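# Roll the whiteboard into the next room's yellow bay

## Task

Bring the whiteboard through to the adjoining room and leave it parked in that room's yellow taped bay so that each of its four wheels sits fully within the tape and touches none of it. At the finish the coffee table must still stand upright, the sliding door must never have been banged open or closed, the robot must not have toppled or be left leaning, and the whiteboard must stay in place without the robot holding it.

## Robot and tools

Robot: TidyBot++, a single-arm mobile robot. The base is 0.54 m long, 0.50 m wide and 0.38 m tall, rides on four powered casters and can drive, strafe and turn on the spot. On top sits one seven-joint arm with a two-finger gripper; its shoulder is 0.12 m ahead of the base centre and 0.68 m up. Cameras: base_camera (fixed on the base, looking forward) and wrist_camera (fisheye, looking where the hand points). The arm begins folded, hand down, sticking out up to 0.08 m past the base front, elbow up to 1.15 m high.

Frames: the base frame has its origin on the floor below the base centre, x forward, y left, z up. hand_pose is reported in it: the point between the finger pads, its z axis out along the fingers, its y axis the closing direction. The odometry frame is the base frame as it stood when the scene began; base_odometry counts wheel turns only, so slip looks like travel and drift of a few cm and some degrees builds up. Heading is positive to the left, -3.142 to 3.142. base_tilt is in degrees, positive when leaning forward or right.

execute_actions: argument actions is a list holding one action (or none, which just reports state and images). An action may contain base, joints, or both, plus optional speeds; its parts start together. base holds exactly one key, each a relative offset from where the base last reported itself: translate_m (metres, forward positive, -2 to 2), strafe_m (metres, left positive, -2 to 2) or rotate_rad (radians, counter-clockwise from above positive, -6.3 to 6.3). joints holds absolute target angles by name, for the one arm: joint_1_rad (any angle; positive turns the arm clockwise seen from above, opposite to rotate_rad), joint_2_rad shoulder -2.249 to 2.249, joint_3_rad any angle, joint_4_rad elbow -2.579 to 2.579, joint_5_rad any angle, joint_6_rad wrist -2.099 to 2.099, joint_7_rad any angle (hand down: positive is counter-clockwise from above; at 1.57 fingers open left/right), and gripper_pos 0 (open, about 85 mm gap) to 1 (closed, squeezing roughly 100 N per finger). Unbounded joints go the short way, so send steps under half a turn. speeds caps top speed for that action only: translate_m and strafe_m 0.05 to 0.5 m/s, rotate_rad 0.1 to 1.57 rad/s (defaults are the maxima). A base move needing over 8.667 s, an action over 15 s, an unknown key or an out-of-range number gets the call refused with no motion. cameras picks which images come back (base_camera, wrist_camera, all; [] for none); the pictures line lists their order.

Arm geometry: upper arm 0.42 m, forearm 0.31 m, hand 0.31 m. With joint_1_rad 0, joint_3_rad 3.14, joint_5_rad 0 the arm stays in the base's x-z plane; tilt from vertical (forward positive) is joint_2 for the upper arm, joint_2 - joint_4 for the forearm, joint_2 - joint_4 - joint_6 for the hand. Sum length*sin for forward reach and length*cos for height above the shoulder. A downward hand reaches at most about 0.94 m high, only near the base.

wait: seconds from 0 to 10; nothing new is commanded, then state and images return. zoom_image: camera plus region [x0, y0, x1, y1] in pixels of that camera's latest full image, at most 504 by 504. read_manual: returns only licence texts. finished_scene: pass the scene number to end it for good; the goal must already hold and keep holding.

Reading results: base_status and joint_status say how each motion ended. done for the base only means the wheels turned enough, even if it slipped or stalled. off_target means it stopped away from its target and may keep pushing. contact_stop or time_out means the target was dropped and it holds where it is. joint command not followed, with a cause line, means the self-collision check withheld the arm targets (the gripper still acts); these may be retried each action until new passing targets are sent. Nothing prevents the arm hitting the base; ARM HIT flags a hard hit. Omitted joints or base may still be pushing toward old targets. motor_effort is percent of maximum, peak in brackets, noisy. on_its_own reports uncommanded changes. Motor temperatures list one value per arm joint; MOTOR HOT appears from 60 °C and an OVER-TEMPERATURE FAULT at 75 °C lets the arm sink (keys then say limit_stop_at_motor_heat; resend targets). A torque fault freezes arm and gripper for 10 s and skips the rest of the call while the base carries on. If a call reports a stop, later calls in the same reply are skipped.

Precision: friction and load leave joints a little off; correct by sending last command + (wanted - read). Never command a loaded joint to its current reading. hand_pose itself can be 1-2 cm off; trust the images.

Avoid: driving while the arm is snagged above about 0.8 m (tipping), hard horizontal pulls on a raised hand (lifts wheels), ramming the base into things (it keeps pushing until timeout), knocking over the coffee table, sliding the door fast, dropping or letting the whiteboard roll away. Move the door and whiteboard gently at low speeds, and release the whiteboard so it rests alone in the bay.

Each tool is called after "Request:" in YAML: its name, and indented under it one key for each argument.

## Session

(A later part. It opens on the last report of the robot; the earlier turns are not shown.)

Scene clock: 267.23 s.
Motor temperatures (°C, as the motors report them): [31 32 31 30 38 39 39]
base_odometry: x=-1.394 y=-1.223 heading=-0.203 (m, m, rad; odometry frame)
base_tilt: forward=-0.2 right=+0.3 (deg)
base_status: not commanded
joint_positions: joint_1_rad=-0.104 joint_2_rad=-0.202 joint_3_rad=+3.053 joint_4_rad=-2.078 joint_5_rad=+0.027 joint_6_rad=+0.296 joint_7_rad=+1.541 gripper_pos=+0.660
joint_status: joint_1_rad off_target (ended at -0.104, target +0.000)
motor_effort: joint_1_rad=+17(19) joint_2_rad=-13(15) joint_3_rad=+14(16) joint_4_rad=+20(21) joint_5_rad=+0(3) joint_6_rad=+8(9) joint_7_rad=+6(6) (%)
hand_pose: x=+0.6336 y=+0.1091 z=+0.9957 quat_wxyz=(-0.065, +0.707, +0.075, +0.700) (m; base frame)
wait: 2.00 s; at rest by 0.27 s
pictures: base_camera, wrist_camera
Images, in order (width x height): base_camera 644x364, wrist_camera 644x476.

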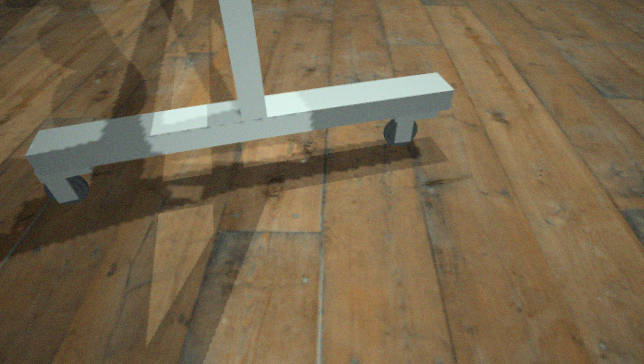

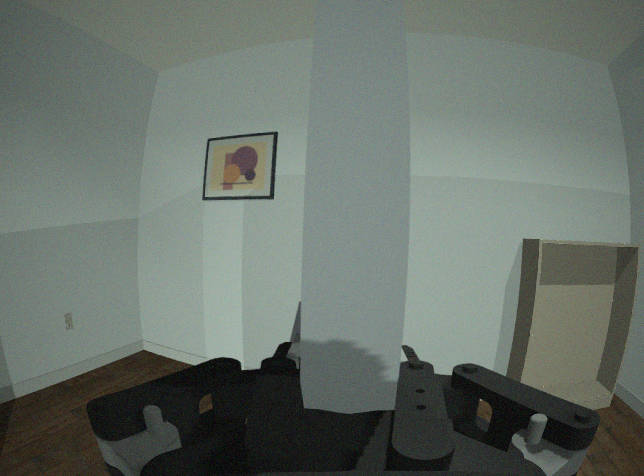

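Request:
execute_actions:
  actions:
    - {"base":{"translate_m":-0.7},"speeds":{"translate_m":0.12}}

Scene clock: 278.33 s.
Motor temperatures (°C, as the motors report them): [31 32 31 30 38 39 39]
base_odometry: x=-2.080 y=-1.082 heading=-0.203 (m, m, rad; odometry frame)
base_tilt: forward=-0.2 right=+0.3 (deg)
base_status: done
joint_positions: joint_1_rad=-0.004 joint_2_rad=-0.186 joint_3_rad=+3.137 joint_4_rad=-2.069 joint_5_rad=+0.033 joint_6_rad=+0.301 joint_7_rad=+1.542 gripper_pos=+0.666
joint_status: not commanded
on_its_own: joint_1_rad moved +0.100 to your old target +0.000
motor_effort: joint_1_rad=-2(17) joint_2_rad=-17(23) joint_3_rad=-2(14) joint_4_rad=+20(21) joint_5_rad=-2(3) joint_6_rad=+11(12) joint_7_rad=-4(6) (%)
hand_pose: x=+0.6515 y=+0.0089 z=+0.9955 quat_wxyz=(-0.005, +0.711, +0.008, +0.703) (m; base frame)
pictures: base_camera, wrist_camera
Images, in order (width x height): base_camera 644x364, wrist_camera 644x476.

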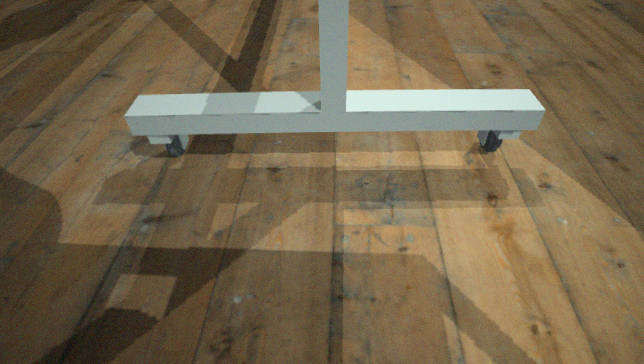

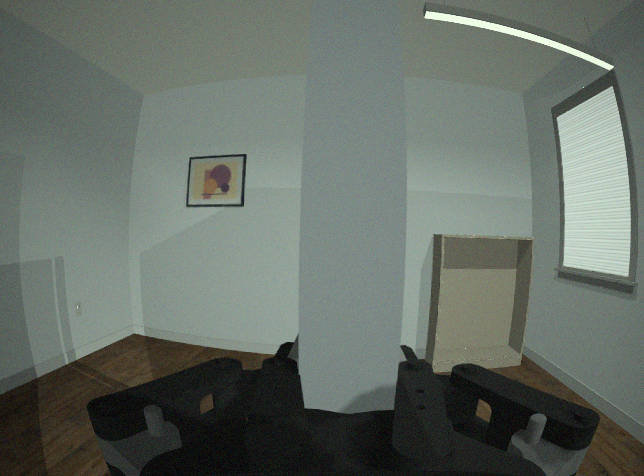

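Straightened. Continue.

Request:
execute_actions:
  actions:
    - {"base":{"translate_m":-0.4},"speeds":{"translate_m":0.15}}

Scene clock: 287.67 s.
Motor temperatures (°C, as the motors report them): [31 32 31 30 38 39 39]
base_odometry: x=-2.472 y=-1.002 heading=-0.202 (m, m, rad; odometry frame)
base_tilt: forward=-0.2 right=+0.3 (deg)
base_status: done
joint_positions: joint_1_rad=+0.001 joint_2_rad=-0.183 joint_3_rad=+3.143 joint_4_rad=-2.068 joint_5_rad=+0.033 joint_6_rad=+0.306 joint_7_rad=+1.544 gripper_pos=+0.668
joint_status: not commanded
motor_effort: joint_1_rad=-3(4) joint_2_rad=-17(28) joint_3_rad=-3(3) joint_4_rad=+21(21) joint_5_rad=-2(3) joint_6_rad=+11(12) joint_7_rad=-4(5) (%)
hand_pose: x=+0.6528 y=+0.0033 z=+0.9956 quat_wxyz=(-0.001, +0.710, +0.004, +0.704) (m; base frame)
pictures: base_camera, wrist_camera
Images, in order (width x height): base_camera 644x364, wrist_camera 644x476.

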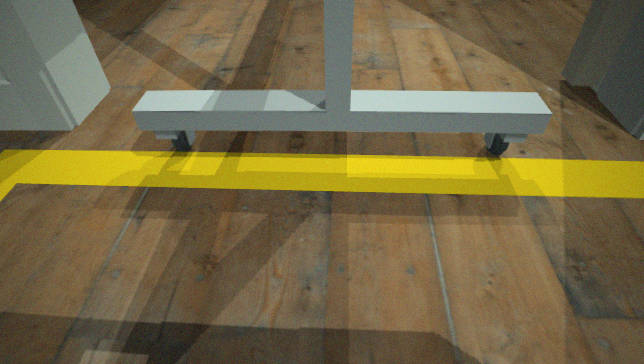

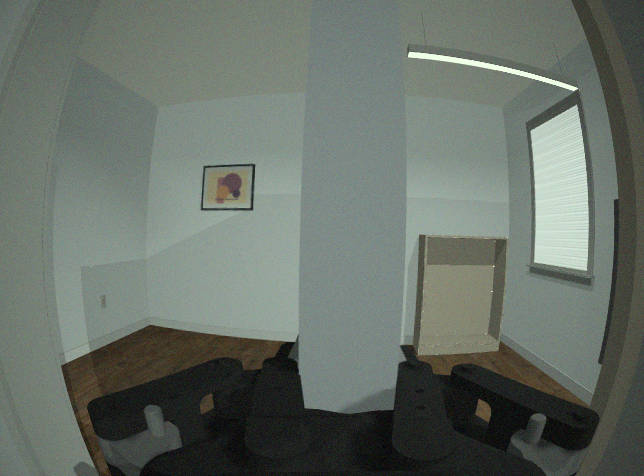

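Request:
execute_actions:
  actions:
    - {"base":{"translate_m":-0.8},"speeds":{"translate_m":0.15}}
  cameras: ["base_camera"]

Request:
execute_actions:
  actions:
    - {"joints":{"gripper_pos":0.0}}
  cameras: []

Request:
execute_actions:
  actions:
    - {"joints":{"joint_2_rad":-0.5,"joint_4_rad":-2.5,"joint_6_rad":-0.1}}
  cameras: []

Request:
execute_actions:
  actions:
    - {"joints":{"joint_1_rad":2.6}}
  cameras: ["wrist_camera"]

Scene clock: 306.13 s.
Motor temperatures (°C, as the motors report them): [31 32 31 30 38 39 39]
base_odometry: x=-3.256 y=-0.842 heading=-0.201 (m, m, rad; odometry frame)
base_tilt: forward=-0.2 right=+0.3 (deg)
base_status: done
joint_positions: joint_1_rad=+0.003 joint_2_rad=-0.182 joint_3_rad=+3.144 joint_4_rad=-2.068 joint_5_rad=+0.033 joint_6_rad=+0.306 joint_7_rad=+1.544 gripper_pos=+0.670
joint_status: not commanded
motor_effort: joint_1_rad=-3(4) joint_2_rad=-17(28) joint_3_rad=-3(3) joint_4_rad=+21(21) joint_5_rad=-2(3) joint_6_rad=+11(12) joint_7_rad=-4(4) (%)
hand_pose: x=+0.6529 y=+0.0014 z=+0.9956 quat_wxyz=(+0.000, +0.710, +0.003, +0.704) (m; base frame)
pictures: base_camera
Images, in order (width x height): base_camera 644x364.

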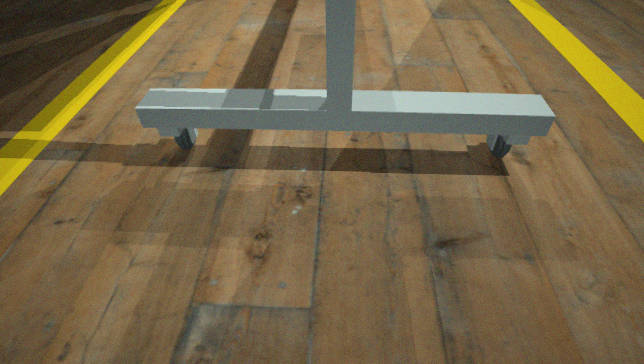

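Scene clock: 307.23 s.
Motor temperatures (°C, as the motors report them): [31 32 31 30 38 39 39]
base_odometry: x=-3.256 y=-0.842 heading=-0.201 (m, m, rad; odometry frame)
base_tilt: forward=-0.2 right=+0.3 (deg)
base_status: not commanded
joint_positions: joint_1_rad=+0.001 joint_2_rad=-0.187 joint_3_rad=+3.141 joint_4_rad=-2.068 joint_5_rad=+0.033 joint_6_rad=+0.306 joint_7_rad=+1.544 gripper_pos=+0.000
joint_status: all done
motor_effort: joint_1_rad=+0(3) joint_2_rad=-14(17) joint_3_rad=+0(3) joint_4_rad=+19(21) joint_5_rad=+0(2) joint_6_rad=+9(11) joint_7_rad=+0(5) (%)
hand_pose: x=+0.6513 y=+0.0040 z=+0.9982 quat_wxyz=(-0.002, +0.708, +0.005, +0.706) (m; base frame)
pictures: none
No camera images: the call's "cameras" was empty. Leave "cameras" out to get every camera's image.

Scene clock: 308.83 s.
Motor temperatures (°C, as the motors report them): [31 32 31 30 38 39 39]
base_odometry: x=-3.256 y=-0.842 heading=-0.201 (m, m, rad; odometry frame)
base_tilt: forward=-0.2 right=+0.4 (deg)
base_status: not commanded
joint_positions: joint_1_rad=+0.001 joint_2_rad=-0.486 joint_3_rad=+3.141 joint_4_rad=-2.489 joint_5_rad=+0.033 joint_6_rad=-0.064 joint_7_rad=+1.544 gripper_pos=+0.000
joint_status: all done
motor_effort: joint_1_rad=+0(0) joint_2_rad=-4(14) joint_3_rad=-1(0) joint_4_rad=+18(18) joint_5_rad=+1(0) joint_6_rad=+7(8) joint_7_rad=+0(0) (%)
hand_pose: x=+0.4818 y=+0.0004 z=+0.7741 quat_wxyz=(+0.003, +0.859, +0.002, +0.512) (m; base frame)
pictures: none
No camera images: the call's "cameras" was empty. Leave "cameras" out to get every camera's image.

Scene clock: 312.37 s.
Motor temperatures (°C, as the motors report them): [31 32 31 30 38 39 39]
base_odometry: x=-3.256 y=-0.842 heading=-0.201 (m, m, rad; odometry frame)
base_tilt: forward=-0.2 right=+0.3 (deg)
base_status: not commanded
joint_positions: joint_1_rad=+2.588 joint_2_rad=-0.486 joint_3_rad=+3.141 joint_4_rad=-2.489 joint_5_rad=+0.033 joint_6_rad=-0.064 joint_7_rad=+1.544 gripper_pos=+0.000
joint_status: all done
motor_effort: joint_1_rad=+0(1) joint_2_rad=-3(3) joint_3_rad=+0(0) joint_4_rad=+18(17) joint_5_rad=+1(1) joint_6_rad=+7(8) joint_7_rad=-1(0) (%)
hand_pose: x=-0.1892 y=-0.1914 z=+0.7741 quat_wxyz=(+0.493, +0.237, -0.826, +0.137) (m; base frame)
pictures: wrist_camera
Images, in order (width x height): wrist_camera 644x476.

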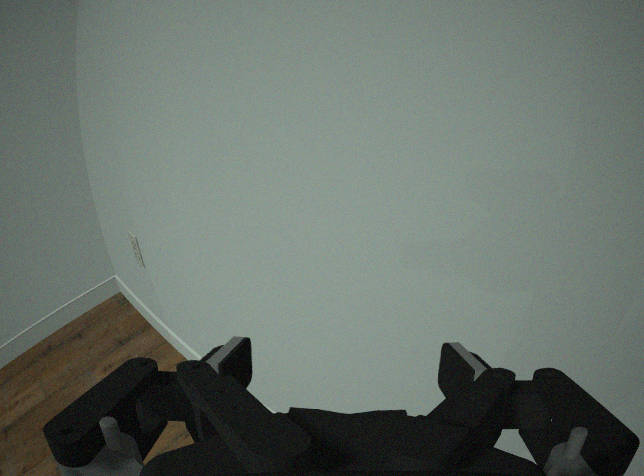

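Request:
execute_actions:
  actions:
    - {"base":{"strafe_m":-1.0},"joints":{"joint_1_rad":0.0,"gripper_pos":1.0}}
  cameras: []

Request:
execute_actions:
  actions:
    - {"base":{"translate_m":0.9},"joints":{"joint_1_rad":-1.92}}
  cameras: ["base_camera"]

Request:
execute_actions:
  actions:
    - {"joints":{"joint_2_rad":1.3,"joint_4_rad":-1.17,"joint_6_rad":0.9}}
  cameras: ["wrist_camera"]

Request:
execute_actions:
  actions:
    - {"base":{"strafe_m":0.25},"speeds":{"strafe_m":0.12}}

Scene clock: 329.03 s.
Motor temperatures (°C, as the motors report them): [31 32 31 30 38 39 39]
base_odometry: x=-3.456 y=-1.822 heading=-0.202 (m, m, rad; odometry frame)
base_tilt: forward=-0.2 right=+0.4 (deg)
base_status: done
joint_positions: joint_1_rad=+0.012 joint_2_rad=-0.487 joint_3_rad=+3.141 joint_4_rad=-2.489 joint_5_rad=+0.033 joint_6_rad=-0.064 joint_7_rad=+1.544 gripper_pos=+0.999
joint_status: all done
motor_effort: joint_1_rad=+0(1) joint_2_rad=-3(4) joint_3_rad=+0(0) joint_4_rad=+17(18) joint_5_rad=+1(1) joint_6_rad=+7(8) joint_7_rad=-1(1) (%)
hand_pose: x=+0.4816 y=-0.0033 z=+0.7747 quat_wxyz=(+0.005, +0.859, -0.003, +0.513) (m; base frame)
pictures: none
No camera images: the call's "cameras" was empty. Leave "cameras" out to get every camera's image.

Scene clock: 332.20 s.
Motor temperatures (°C, as the motors report them): [31 32 31 30 38 39 39]
base_odometry: x=-2.575 y=-2.003 heading=-0.202 (m, m, rad; odometry frame)
base_tilt: forward=-0.2 right=+0.4 (deg)
base_status: done
joint_positions: joint_1_rad=-1.908 joint_2_rad=-0.490 joint_3_rad=+3.141 joint_4_rad=-2.489 joint_5_rad=+0.033 joint_6_rad=-0.064 joint_7_rad=+1.544 gripper_pos=+0.999
joint_status: all done
motor_effort: joint_1_rad=-1(0) joint_2_rad=-3(4) joint_3_rad=-1(0) joint_4_rad=+18(18) joint_5_rad=+1(1) joint_6_rad=+8(8) joint_7_rad=-1(1) (%)
hand_pose: x=-0.0016 y=+0.3417 z=+0.7757 quat_wxyz=(-0.418, +0.494, +0.701, +0.299) (m; base frame)
pictures: base_camera
Images, in order (width x height): base_camera 644x364.

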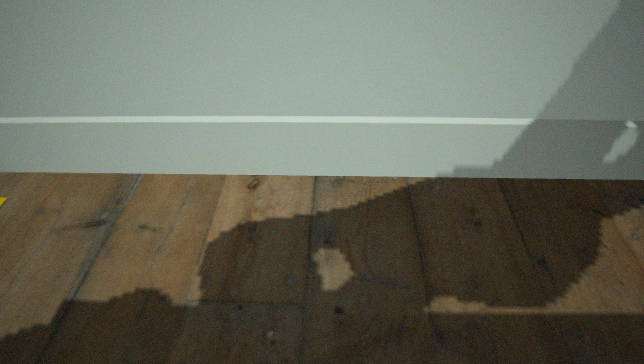

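Scene clock: 335.17 s.
Motor temperatures (°C, as the motors report them): [31 32 31 30 38 39 39]
base_odometry: x=-2.575 y=-2.003 heading=-0.202 (m, m, rad; odometry frame)
base_tilt: forward=-0.2 right=+0.3 (deg)
base_status: not commanded
joint_positions: joint_1_rad=-1.908 joint_2_rad=+1.293 joint_3_rad=+3.141 joint_4_rad=-1.187 joint_5_rad=+0.033 joint_6_rad=+0.858 joint_7_rad=+1.544 gripper_pos=+0.999
joint_status: all done
motor_effort: joint_1_rad=+0(1) joint_2_rad=-50(51) joint_3_rad=-2(2) joint_4_rad=+14(19) joint_5_rad=+0(1) joint_6_rad=+8(9) joint_7_rad=+0(1) (%)
hand_pose: x=-0.1901 y=+0.8544 z=+0.5337 quat_wxyz=(-0.568, +0.414, +0.595, +0.390) (m; base frame)
pictures: wrist_camera
Images, in order (width x height): wrist_camera 644x476.

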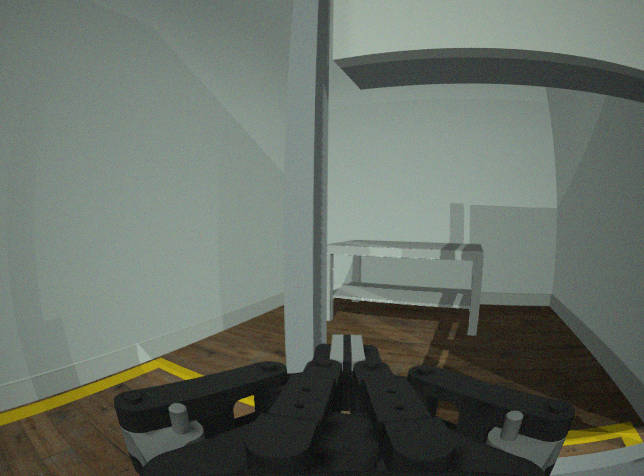

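Scene clock: 337.83 s.
Motor temperatures (°C, as the motors report them): [31 32 31 30 38 39 39]
base_odometry: x=-2.524 y=-1.758 heading=-0.202 (m, m, rad; odometry frame)
base_tilt: forward=-0.2 right=+0.3 (deg)
base_status: done
joint_positions: joint_1_rad=-1.911 joint_2_rad=+1.293 joint_3_rad=+3.141 joint_4_rad=-1.183 joint_5_rad=+0.033 joint_6_rad=+0.860 joint_7_rad=+1.544 gripper_pos=+0.999
joint_status: not commanded
motor_effort: joint_1_rad=+0(2) joint_2_rad=-50(51) joint_3_rad=-2(2) joint_4_rad=+14(14) joint_5_rad=+0(0) joint_6_rad=+8(9) joint_7_rad=-1(0) (%)
hand_pose: x=-0.1937 y=+0.8543 z=+0.5363 quat_wxyz=(-0.571, +0.412, +0.594, +0.390) (m; base frame)
pictures: base_camera, wrist_camera
Images, in order (width x height): base_camera 644x364, wrist_camera 644x476.

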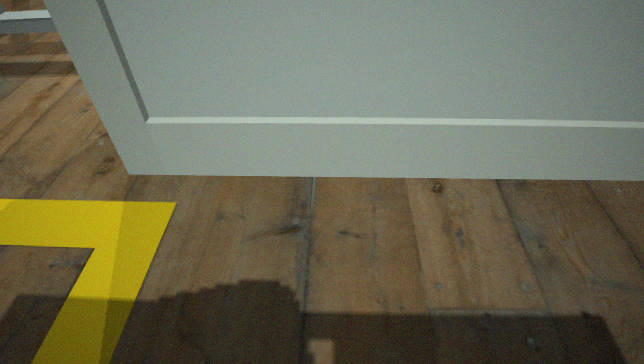

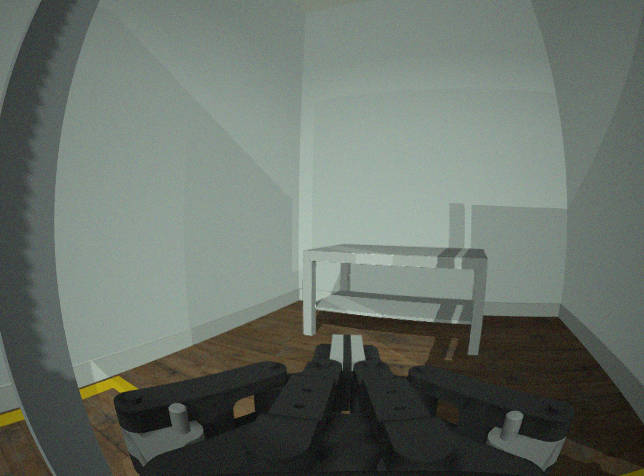

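Request:
execute_actions:
  actions:
    - {"base":{"translate_m":-0.6},"speeds":{"translate_m":0.1}}

Scene clock: 353.23 s.
Motor temperatures (°C, as the motors report them): [31 33 31 30 38 39 39]
base_odometry: x=-3.112 y=-1.637 heading=-0.202 (m, m, rad; odometry frame)
base_tilt: forward=-0.2 right=+0.3 (deg)
base_status: done
joint_positions: joint_1_rad=-1.855 joint_2_rad=+1.293 joint_3_rad=+3.171 joint_4_rad=-1.176 joint_5_rad=+0.013 joint_6_rad=+0.861 joint_7_rad=+1.544 gripper_pos=+0.999
joint_status: not commanded
motor_effort: joint_1_rad=-10(22) joint_2_rad=-50(51) joint_3_rad=-4(9) joint_4_rad=+14(17) joint_5_rad=+3(6) joint_6_rad=+9(9) joint_7_rad=-1(0) (%)
hand_pose: x=-0.1303 y=+0.8768 z=+0.5391 quat_wxyz=(-0.553, +0.429, +0.579, +0.418) (m; base frame)
pictures: base_camera, wrist_camera
Images, in order (width x height): base_camera 644x364, wrist_camera 644x476.

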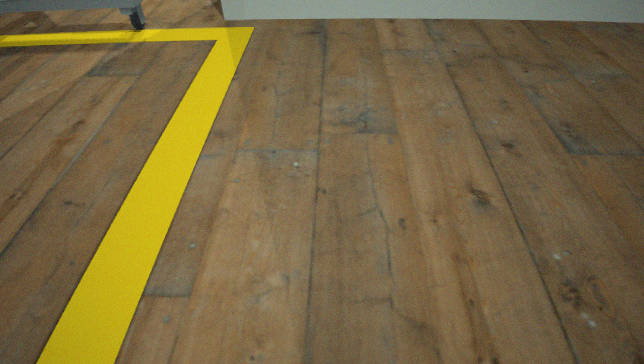

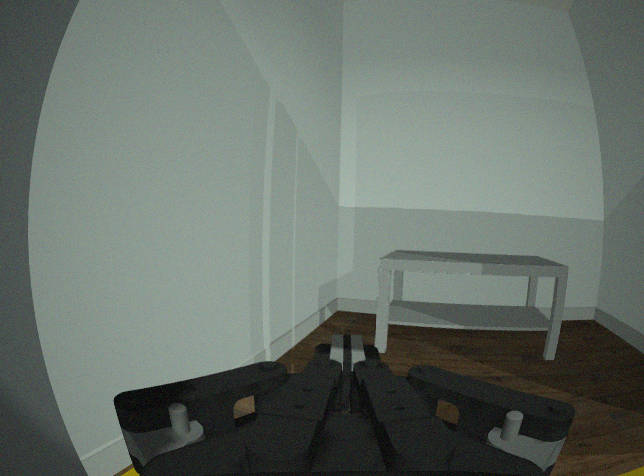

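Request:
execute_actions:
  actions:
    - {"base":{"translate_m":-0.22},"speeds":{"translate_m":0.1}}

Scene clock: 369.33 s.
Motor temperatures (°C, as the motors report them): [31 34 31 29 38 39 39]
base_odometry: x=-3.328 y=-1.593 heading=-0.203 (m, m, rad; odometry frame)
base_tilt: forward=-0.2 right=+0.3 (deg)
base_status: done
joint_positions: joint_1_rad=-1.854 joint_2_rad=+1.293 joint_3_rad=+3.172 joint_4_rad=-1.176 joint_5_rad=+0.011 joint_6_rad=+0.862 joint_7_rad=+1.544 gripper_pos=+0.999
joint_status: not commanded
motor_effort: joint_1_rad=-11(23) joint_2_rad=-50(51) joint_3_rad=-5(9) joint_4_rad=+14(17) joint_5_rad=+4(7) joint_6_rad=+9(10) joint_7_rad=-1(0) (%)
hand_pose: x=-0.1279 y=+0.8775 z=+0.5392 quat_wxyz=(-0.553, +0.430, +0.578, +0.419) (m; base frame)
pictures: base_camera, wrist_camera
Images, in order (width x height): base_camera 644x364, wrist_camera 644x476.

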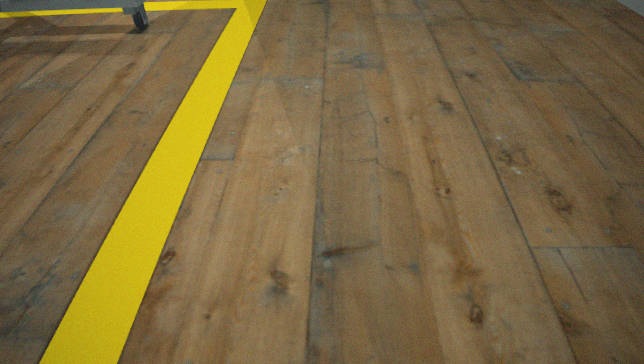

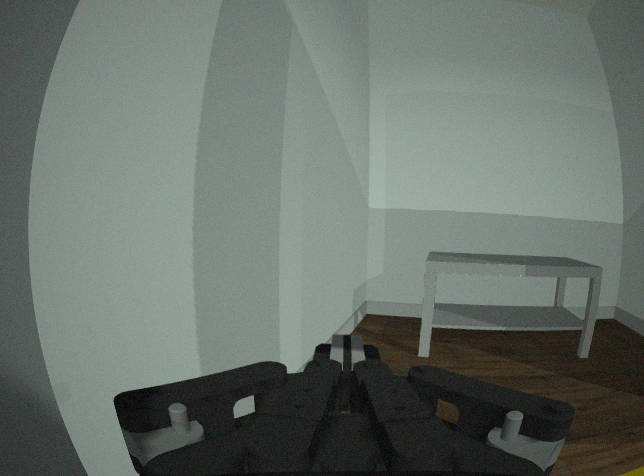

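Request:
execute_actions:
  actions:
    - {"base":{"translate_m":-0.04},"speeds":{"translate_m":0.06}}
  cameras: []

Request:
execute_actions:
  actions:
    - {"base":{"translate_m":0.3},"speeds":{"translate_m":0.2}}
  cameras: []

Request:
execute_actions:
  actions:
    - {"base":{"strafe_m":-0.3},"speeds":{"strafe_m":0.2}}
  cameras: []

Request:
execute_actions:
  actions:
    - {"joints":{"joint_1_rad":-1.6,"joint_2_rad":0.2,"joint_4_rad":-1.9,"joint_6_rad":-0.3}}
  cameras: ["wrist_camera"]

Scene clock: 382.47 s.
Motor temperatures (°C, as the motors report them): [31 34 31 29 38 39 39]
base_odometry: x=-3.367 y=-1.585 heading=-0.203 (m, m, rad; odometry frame)
base_tilt: forward=-0.2 right=+0.3 (deg)
base_status: done
joint_positions: joint_1_rad=-1.848 joint_2_rad=+1.294 joint_3_rad=+3.172 joint_4_rad=-1.176 joint_5_rad=+0.011 joint_6_rad=+0.862 joint_7_rad=+1.544 gripper_pos=+0.999
joint_status: not commanded
motor_effort: joint_1_rad=-12(21) joint_2_rad=-48(51) joint_3_rad=-6(9) joint_4_rad=+14(17) joint_5_rad=+4(6) joint_6_rad=+8(9) joint_7_rad=+0(0) (%)
hand_pose: x=-0.1230 y=+0.8788 z=+0.5390 quat_wxyz=(-0.551, +0.432, +0.576, +0.421) (m; base frame)
pictures: none
No camera images: the call's "cameras" was empty. Leave "cameras" out to get every camera's image.

Scene clock: 384.87 s.
Motor temperatures (°C, as the motors report them): [31 34 31 29 38 39 39]
base_odometry: x=-3.073 y=-1.645 heading=-0.203 (m, m, rad; odometry frame)
base_tilt: forward=-0.2 right=+0.3 (deg)
base_status: done
joint_positions: joint_1_rad=-1.917 joint_2_rad=+1.294 joint_3_rad=+3.146 joint_4_rad=-1.176 joint_5_rad=+0.014 joint_6_rad=+0.862 joint_7_rad=+1.544 gripper_pos=+0.999
joint_status: not commanded
motor_effort: joint_1_rad=+0(12) joint_2_rad=-50(51) joint_3_rad=-2(6) joint_4_rad=+14(14) joint_5_rad=+0(4) joint_6_rad=+9(9) joint_7_rad=+0(0) (%)
hand_pose: x=-0.1927 y=+0.8565 z=+0.5393 quat_wxyz=(-0.572, +0.416, +0.588, +0.392) (m; base frame)
pictures: none
No camera images: the call's "cameras" was empty. Leave "cameras" out to get every camera's image.

Scene clock: 387.13 s.
Motor temperatures (°C, as the motors report them): [31 35 31 29 38 39 39]
base_odometry: x=-3.133 y=-1.939 heading=-0.203 (m, m, rad; odometry frame)
base_tilt: forward=-0.2 right=+0.3 (deg)
base_status: done
joint_positions: joint_1_rad=-1.917 joint_2_rad=+1.294 joint_3_rad=+3.146 joint_4_rad=-1.176 joint_5_rad=+0.014 joint_6_rad=+0.862 joint_7_rad=+1.544 gripper_pos=+0.999
joint_status: not commanded
motor_effort: joint_1_rad=+0(3) joint_2_rad=-50(52) joint_3_rad=-2(3) joint_4_rad=+14(14) joint_5_rad=+1(0) joint_6_rad=+9(9) joint_7_rad=+0(0) (%)
hand_pose: x=-0.1928 y=+0.8564 z=+0.5393 quat_wxyz=(-0.572, +0.416, +0.588, +0.392) (m; base frame)
pictures: none
No camera images: the call's "cameras" was empty. Leave "cameras" out to get every camera's image.

Scene clock: 389.50 s.
Motor temperatures (°C, as the motors report them): [31 35 31 29 38 39 39]
base_odometry: x=-3.133 y=-1.939 heading=-0.203 (m, m, rad; odometry frame)
base_tilt: forward=-0.2 right=+0.3 (deg)
base_status: not commanded
joint_positions: joint_1_rad=-1.613 joint_2_rad=+0.211 joint_3_rad=+3.146 joint_4_rad=-1.886 joint_5_rad=+0.014 joint_6_rad=-0.263 joint_7_rad=+1.544 gripper_pos=+0.999
joint_status: all done
motor_effort: joint_1_rad=+0(2) joint_2_rad=-25(53) joint_3_rad=-1(3) joint_4_rad=+16(17) joint_5_rad=+1(0) joint_6_rad=+6(9) joint_7_rad=+0(0) (%)
hand_pose: x=+0.0965 y=+0.5789 z=+0.7146 quat_wxyz=(-0.275, +0.646, +0.661, +0.264) (m; base frame)
pictures: wrist_camera
Images, in order (width x height): wrist_camera 644x476.

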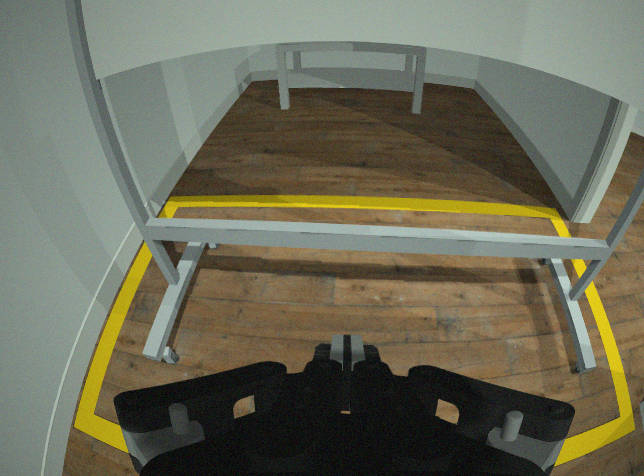

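All inside.

Request:
finished_scene:
  scene: 2

The scene is finished: the task was done.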